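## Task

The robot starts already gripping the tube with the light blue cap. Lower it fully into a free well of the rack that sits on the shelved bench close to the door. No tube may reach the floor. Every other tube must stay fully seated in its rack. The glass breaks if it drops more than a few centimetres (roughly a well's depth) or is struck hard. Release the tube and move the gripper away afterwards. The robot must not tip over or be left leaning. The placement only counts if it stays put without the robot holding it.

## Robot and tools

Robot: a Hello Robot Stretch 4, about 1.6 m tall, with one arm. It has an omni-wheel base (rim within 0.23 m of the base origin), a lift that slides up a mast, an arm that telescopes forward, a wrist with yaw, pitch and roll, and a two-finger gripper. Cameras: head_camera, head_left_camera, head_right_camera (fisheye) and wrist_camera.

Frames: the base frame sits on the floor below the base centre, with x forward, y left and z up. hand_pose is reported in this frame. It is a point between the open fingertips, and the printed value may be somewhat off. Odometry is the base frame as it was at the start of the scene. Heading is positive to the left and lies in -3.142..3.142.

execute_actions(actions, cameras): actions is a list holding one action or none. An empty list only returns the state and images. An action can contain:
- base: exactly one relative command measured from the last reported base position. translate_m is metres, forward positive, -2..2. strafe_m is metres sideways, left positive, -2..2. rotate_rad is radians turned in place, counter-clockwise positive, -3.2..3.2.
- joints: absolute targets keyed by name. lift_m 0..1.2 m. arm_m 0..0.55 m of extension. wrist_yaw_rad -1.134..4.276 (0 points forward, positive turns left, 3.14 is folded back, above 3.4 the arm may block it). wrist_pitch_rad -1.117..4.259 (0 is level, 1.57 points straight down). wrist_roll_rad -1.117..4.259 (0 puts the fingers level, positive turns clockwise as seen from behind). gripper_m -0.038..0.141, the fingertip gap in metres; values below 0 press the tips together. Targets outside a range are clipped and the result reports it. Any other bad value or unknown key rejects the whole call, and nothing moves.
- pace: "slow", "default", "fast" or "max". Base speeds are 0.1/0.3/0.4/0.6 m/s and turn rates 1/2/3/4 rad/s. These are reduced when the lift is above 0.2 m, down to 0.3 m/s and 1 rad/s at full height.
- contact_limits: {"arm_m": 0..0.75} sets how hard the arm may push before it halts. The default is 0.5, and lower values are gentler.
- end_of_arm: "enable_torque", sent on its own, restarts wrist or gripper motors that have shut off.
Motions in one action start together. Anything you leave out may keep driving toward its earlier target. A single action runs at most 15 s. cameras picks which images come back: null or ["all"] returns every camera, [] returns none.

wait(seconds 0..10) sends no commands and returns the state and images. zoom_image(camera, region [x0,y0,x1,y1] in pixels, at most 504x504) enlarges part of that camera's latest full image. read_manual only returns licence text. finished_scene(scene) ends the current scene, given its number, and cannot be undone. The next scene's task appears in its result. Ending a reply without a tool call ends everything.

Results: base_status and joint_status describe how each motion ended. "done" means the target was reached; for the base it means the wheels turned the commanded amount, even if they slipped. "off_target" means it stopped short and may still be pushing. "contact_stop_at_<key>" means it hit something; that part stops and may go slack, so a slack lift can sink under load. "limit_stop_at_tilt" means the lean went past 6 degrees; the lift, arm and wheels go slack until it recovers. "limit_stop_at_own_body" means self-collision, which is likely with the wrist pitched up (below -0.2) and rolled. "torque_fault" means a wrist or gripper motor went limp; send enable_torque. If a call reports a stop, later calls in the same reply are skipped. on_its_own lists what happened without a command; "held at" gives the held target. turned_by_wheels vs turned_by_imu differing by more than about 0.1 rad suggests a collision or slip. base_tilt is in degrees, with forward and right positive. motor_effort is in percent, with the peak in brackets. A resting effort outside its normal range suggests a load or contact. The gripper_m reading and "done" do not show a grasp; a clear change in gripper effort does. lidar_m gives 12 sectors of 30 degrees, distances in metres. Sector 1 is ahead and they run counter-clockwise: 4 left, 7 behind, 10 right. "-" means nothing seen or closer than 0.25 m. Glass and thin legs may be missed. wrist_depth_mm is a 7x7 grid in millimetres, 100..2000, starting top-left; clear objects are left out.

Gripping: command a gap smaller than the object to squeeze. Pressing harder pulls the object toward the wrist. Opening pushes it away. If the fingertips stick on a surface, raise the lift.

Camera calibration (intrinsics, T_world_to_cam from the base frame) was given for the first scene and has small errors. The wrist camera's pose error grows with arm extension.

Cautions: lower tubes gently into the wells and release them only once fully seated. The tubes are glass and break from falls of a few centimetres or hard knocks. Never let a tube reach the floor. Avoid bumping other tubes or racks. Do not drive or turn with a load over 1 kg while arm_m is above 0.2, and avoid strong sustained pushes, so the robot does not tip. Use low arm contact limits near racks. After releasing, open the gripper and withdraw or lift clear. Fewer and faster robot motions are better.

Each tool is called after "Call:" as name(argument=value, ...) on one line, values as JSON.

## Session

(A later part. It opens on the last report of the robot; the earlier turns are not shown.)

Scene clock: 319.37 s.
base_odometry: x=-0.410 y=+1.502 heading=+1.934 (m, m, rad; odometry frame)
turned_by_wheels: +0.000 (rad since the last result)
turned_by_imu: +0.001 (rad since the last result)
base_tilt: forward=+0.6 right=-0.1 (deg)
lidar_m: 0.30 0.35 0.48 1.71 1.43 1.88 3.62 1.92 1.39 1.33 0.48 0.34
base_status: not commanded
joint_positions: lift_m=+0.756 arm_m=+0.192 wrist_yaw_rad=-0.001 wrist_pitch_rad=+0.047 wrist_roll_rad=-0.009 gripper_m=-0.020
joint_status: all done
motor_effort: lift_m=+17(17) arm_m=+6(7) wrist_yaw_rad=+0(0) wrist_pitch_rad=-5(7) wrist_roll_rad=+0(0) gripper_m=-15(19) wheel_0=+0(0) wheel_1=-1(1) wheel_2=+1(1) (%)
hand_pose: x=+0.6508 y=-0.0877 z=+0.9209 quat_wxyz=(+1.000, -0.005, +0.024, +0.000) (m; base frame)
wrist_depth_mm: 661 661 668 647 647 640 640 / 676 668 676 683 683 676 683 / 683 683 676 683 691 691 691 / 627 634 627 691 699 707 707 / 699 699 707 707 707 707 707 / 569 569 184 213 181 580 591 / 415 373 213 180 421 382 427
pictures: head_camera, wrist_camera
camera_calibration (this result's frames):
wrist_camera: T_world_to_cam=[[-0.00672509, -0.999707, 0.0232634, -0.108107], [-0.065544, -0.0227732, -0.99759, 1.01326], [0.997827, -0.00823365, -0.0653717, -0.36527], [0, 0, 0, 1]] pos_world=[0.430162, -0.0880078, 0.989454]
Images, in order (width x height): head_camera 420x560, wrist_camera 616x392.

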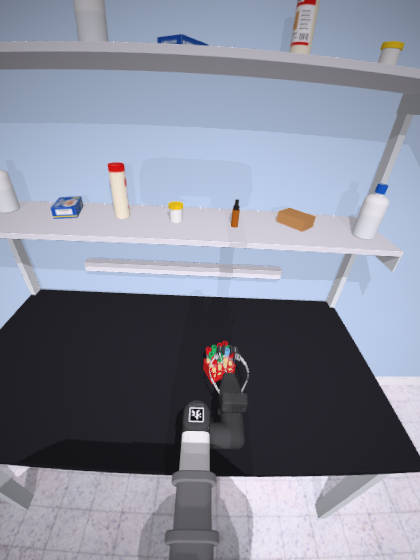

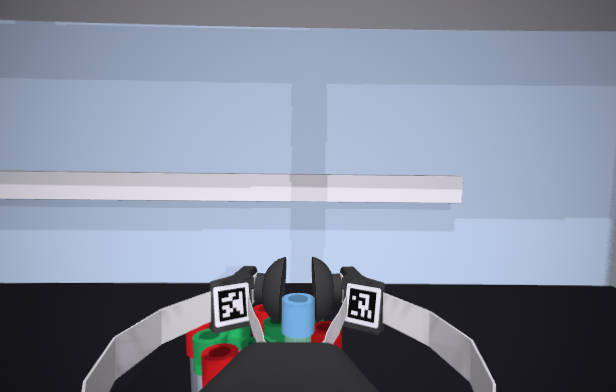

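Call:
execute_actions(actions=[{"joints":{"arm_m":0.183,"gripper_m":-0.008},"pace":"slow"}], cameras=["wrist_camera"])

Call:
execute_actions(actions=[{"joints":{"arm_m":0.178,"gripper_m":0.006},"pace":"slow"}], cameras=["head_camera","wrist_camera"])

Call:
zoom_image(camera="head_camera", region=[190, 330, 270, 410])

Scene clock: 328.50 s.
base_odometry: x=-0.410 y=+1.502 heading=+1.934 (m, m, rad; odometry frame)
turned_by_wheels: +0.000 (rad since the last result)
turned_by_imu: +0.001 (rad since the last result)
base_tilt: forward=+0.6 right=-0.1 (deg)
lidar_m: 0.31 0.31 0.46 1.71 1.42 1.87 3.61 1.95 1.39 1.33 0.44 0.35
base_status: not commanded
joint_positions: lift_m=+0.756 arm_m=+0.184 wrist_yaw_rad=-0.001 wrist_pitch_rad=+0.047 wrist_roll_rad=-0.009 gripper_m=-0.008
joint_status: all done
motor_effort: lift_m=+17(16) arm_m=-7(7) wrist_yaw_rad=+0(0) wrist_pitch_rad=-5(7) wrist_roll_rad=+0(1) gripper_m=-12(14) wheel_0=+0(0) wheel_1=-1(1) wheel_2=+1(1) (%)
hand_pose: x=+0.6432 y=-0.0877 z=+0.9209 quat_wxyz=(+1.000, -0.005, +0.024, +0.000) (m; base frame)
wrist_depth_mm: 668 668 676 640 640 640 640 / 676 676 683 683 683 691 691 / 691 691 691 699 699 699 707 / 634 634 647 699 707 707 715 / 707 707 715 715 715 715 723 / 569 569 184 216 183 585 591 / 415 375 213 130 421 399 427
pictures: wrist_camera
camera_calibration (this result's frames):
wrist_camera: T_world_to_cam=[[-0.00676014, -0.999707, 0.0232635, -0.108146], [-0.0655823, -0.0227707, -0.997587, 1.01277], [0.997824, -0.00826951, -0.0654091, -0.357587], [0, 0, 0, 1]] pos_world=[0.422498, -0.0880103, 0.989451]
Images, in order (width x height): wrist_camera 616x392.

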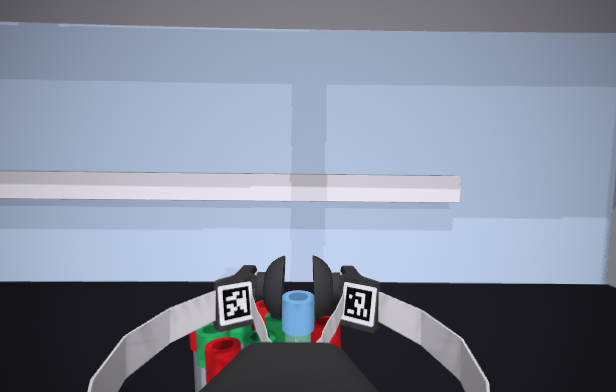

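Scene clock: 329.40 s.
base_odometry: x=-0.410 y=+1.502 heading=+1.934 (m, m, rad; odometry frame)
turned_by_wheels: +0.000 (rad since the last result)
turned_by_imu: +0.000 (rad since the last result)
base_tilt: forward=+0.6 right=-0.1 (deg)
lidar_m: 0.31 0.33 0.43 1.71 1.41 1.89 3.61 1.91 1.38 1.33 0.43 0.34
base_status: not commanded
joint_positions: lift_m=+0.756 arm_m=+0.179 wrist_yaw_rad=-0.001 wrist_pitch_rad=+0.047 wrist_roll_rad=-0.009 gripper_m=+0.006
joint_status: all done
motor_effort: lift_m=+17(17) arm_m=-7(6) wrist_yaw_rad=+1(0) wrist_pitch_rad=-6(7) wrist_roll_rad=+0(0) gripper_m=-8(13) wheel_0=+0(0) wheel_1=-1(1) wheel_2=+1(1) (%)
hand_pose: x=+0.6382 y=-0.0877 z=+0.9209 quat_wxyz=(+1.000, -0.005, +0.024, +0.000) (m; base frame)
wrist_depth_mm: 683 676 654 647 647 640 640 / 683 691 691 691 691 691 699 / 699 691 699 691 699 707 707 / 640 640 647 683 707 715 715 / 715 715 715 715 723 732 723 / 569 569 186 216 187 585 591 / 415 373 220 146 397 402 427
pictures: head_camera, wrist_camera
camera_calibration (this result's frames):
wrist_camera: T_world_to_cam=[[-0.00676286, -0.999706, 0.0232636, -0.108179], [-0.0655824, -0.0227707, -0.997587, 1.01244], [0.997824, -0.00827223, -0.0654092, -0.352606], [0, 0, 0, 1]] pos_world=[0.417506, -0.0880104, 0.989451]
Images, in order (width x height): head_camera 420x560, wrist_camera 616x392.

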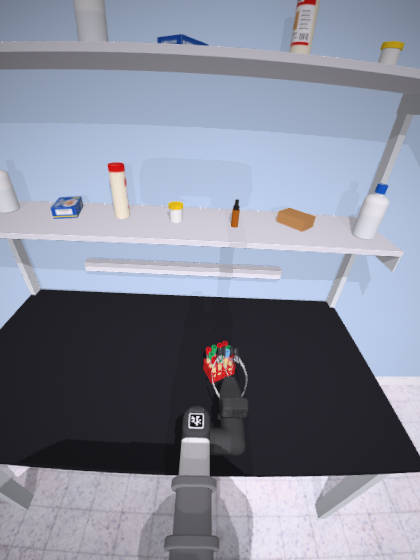

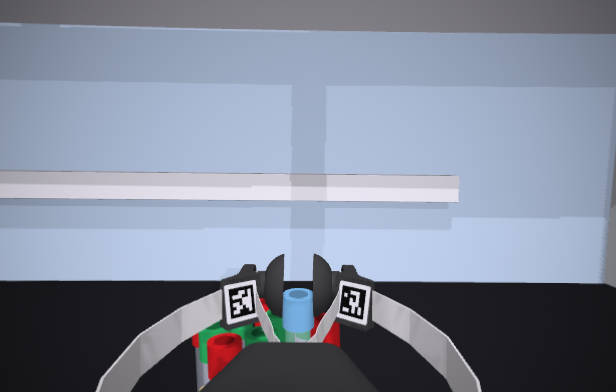

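Region (190, 330, 270, 410) of head_camera's 420x560 image, scaled by 6.300, with more detail than that image has.

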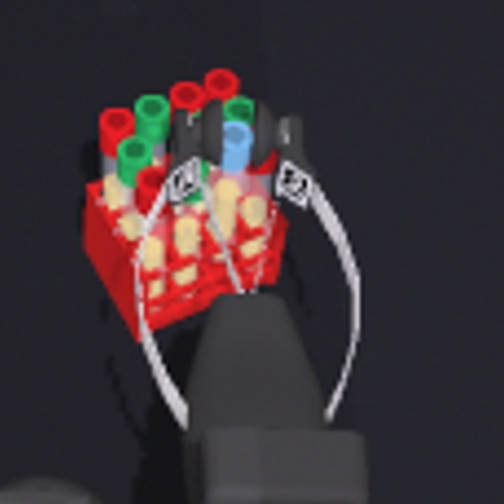

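Call:
execute_actions(actions=[{"joints":{"gripper_m":0.03},"pace":"slow"}], cameras=["wrist_camera"])

Call:
execute_actions(actions=[{"joints":{"lift_m":0.82}}], cameras=[])

Call:
execute_actions(actions=[{"joints":{"arm_m":0.0}}], cameras=["head_camera","wrist_camera"])

Call:
zoom_image(camera="head_camera", region=[190, 330, 270, 410])

Scene clock: 337.37 s.
base_odometry: x=-0.410 y=+1.502 heading=+1.934 (m, m, rad; odometry frame)
turned_by_wheels: +0.000 (rad since the last result)
turned_by_imu: +0.001 (rad since the last result)
base_tilt: forward=+0.5 right=-0.1 (deg)
lidar_m: 0.32 0.32 0.45 1.71 1.43 1.90 3.64 1.94 1.41 1.34 0.46 0.33
base_status: not commanded
joint_positions: lift_m=+0.756 arm_m=+0.179 wrist_yaw_rad=-0.001 wrist_pitch_rad=+0.047 wrist_roll_rad=-0.009 gripper_m=+0.030
joint_status: all done
motor_effort: lift_m=+17(17) arm_m=-7(7) wrist_yaw_rad=+1(1) wrist_pitch_rad=-4(6) wrist_roll_rad=+0(1) gripper_m=-2(9) wheel_0=+0(0) wheel_1=-1(1) wheel_2=+1(1) (%)
hand_pose: x=+0.6382 y=-0.0877 z=+0.9209 quat_wxyz=(+1.000, -0.005, +0.024, +0.000) (m; base frame)
wrist_depth_mm: 676 676 654 647 640 640 640 / 683 691 691 691 699 699 699 / 691 699 699 699 707 699 707 / 640 640 647 707 707 715 723 / 715 715 715 715 723 723 732 / 569 569 190 254 192 585 591 / 415 373 225 133 399 413 427
pictures: wrist_camera
camera_calibration (this result's frames):
wrist_camera: T_world_to_cam=[[-0.00676254, -0.999706, 0.0232634, -0.108179], [-0.0655823, -0.0227704, -0.997587, 1.01244], [0.997824, -0.00827189, -0.0654091, -0.352603], [0, 0, 0, 1]] pos_world=[0.417502, -0.0880104, 0.989451]
Images, in order (width x height): wrist_camera 616x392.

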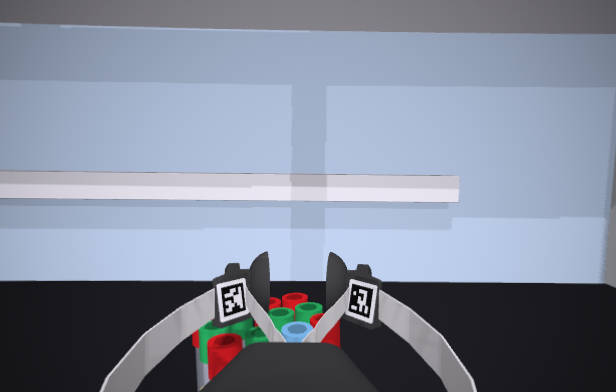

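Scene clock: 338.57 s.
base_odometry: x=-0.410 y=+1.502 heading=+1.934 (m, m, rad; odometry frame)
turned_by_wheels: +0.000 (rad since the last result)
turned_by_imu: +0.000 (rad since the last result)
base_tilt: forward=+0.6 right=-0.1 (deg)
lidar_m: 0.33 0.33 0.46 1.71 1.41 1.89 3.62 1.91 1.41 1.33 0.47 0.32
base_status: not commanded
joint_positions: lift_m=+0.820 arm_m=+0.179 wrist_yaw_rad=-0.001 wrist_pitch_rad=+0.047 wrist_roll_rad=-0.009 gripper_m=+0.030
joint_status: all done
motor_effort: lift_m=+22(23) arm_m=-6(7) wrist_yaw_rad=+0(1) wrist_pitch_rad=-5(7) wrist_roll_rad=+0(0) gripper_m=-6(2) wheel_0=+0(0) wheel_1=-1(1) wheel_2=+1(1) (%)
hand_pose: x=+0.6382 y=-0.0877 z=+0.9844 quat_wxyz=(+1.000, -0.005, +0.024, +0.000) (m; base frame)
wrist_depth_mm: 477 466 462 455 452 452 455 / 683 691 683 691 699 691 699 / 691 699 691 699 699 699 707 / 699 707 699 715 715 715 715 / 707 715 715 715 723 723 723 / 715 723 191 691 191 732 732 / 539 484 569 133 512 535 549
pictures: none
No camera images: the call's "cameras" was empty. Leave "cameras" out to get every camera's image.

Scene clock: 340.17 s.
base_odometry: x=-0.410 y=+1.502 heading=+1.934 (m, m, rad; odometry frame)
turned_by_wheels: +0.000 (rad since the last result)
turned_by_imu: +0.000 (rad since the last result)
base_tilt: forward=+0.5 right=-0.1 (deg)
lidar_m: 0.32 0.33 0.46 1.73 1.44 1.90 3.64 1.93 1.40 1.33 0.46 0.35
base_status: not commanded
joint_positions: lift_m=+0.820 arm_m=+0.003 wrist_yaw_rad=-0.001 wrist_pitch_rad=+0.047 wrist_roll_rad=-0.009 gripper_m=+0.030
joint_status: all done
joint sent to its limit — the command would take arm_m past its lower limit, so that joint was sent only as far as its limit.
motor_effort: lift_m=+22(22) arm_m=-6(7) wrist_yaw_rad=+1(1) wrist_pitch_rad=-6(5) wrist_roll_rad=+0(0) gripper_m=-2(1) wheel_0=+0(0) wheel_1=-1(1) wheel_2=+1(1) (%)
hand_pose: x=+0.4621 y=-0.0877 z=+0.9844 quat_wxyz=(+1.000, -0.005, +0.024, +0.000) (m; base frame)
wrist_depth_mm: 676 854 854 842 854 866 615 / 831 809 798 788 778 768 723 / 878 878 866 878 878 891 891 / 878 878 891 891 891 904 891 / 904 891 904 904 904 904 917 / 741 750 191 433 192 768 768 / 539 488 544 133 521 535 554
pictures: head_camera, wrist_camera
camera_calibration (this result's frames):
wrist_camera: T_world_to_cam=[[-0.00696157, -0.999705, 0.0232641, -0.110814], [-0.0657107, -0.022757, -0.997579, 1.06431], [0.997814, -0.00847342, -0.0655329, -0.172652], [0, 0, 0, 1]] pos_world=[0.24144, -0.088024, 1.053]
Images, in order (width x height): head_camera 420x560, wrist_camera 616x392.

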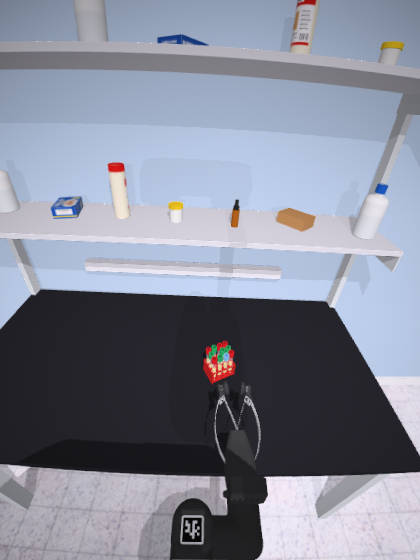

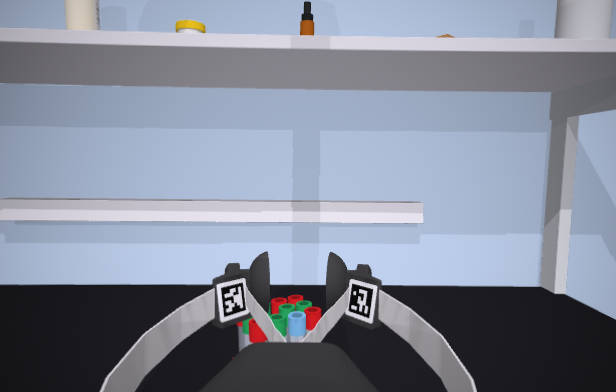

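Region (190, 330, 270, 410) of head_camera's 420x560 image, scaled by 6.300, with more detail than that image has.

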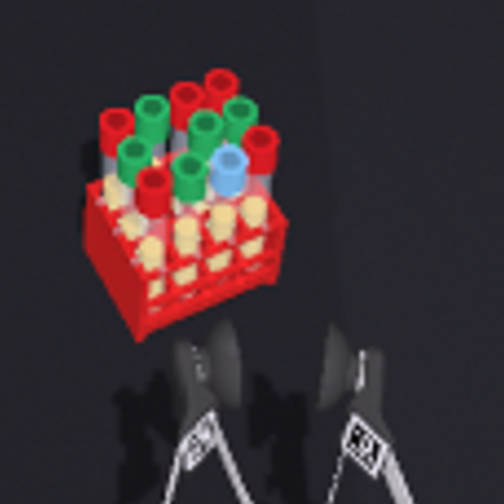

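Seated.

Call:
finished_scene(scene=1)

The scene is finished: the task was done.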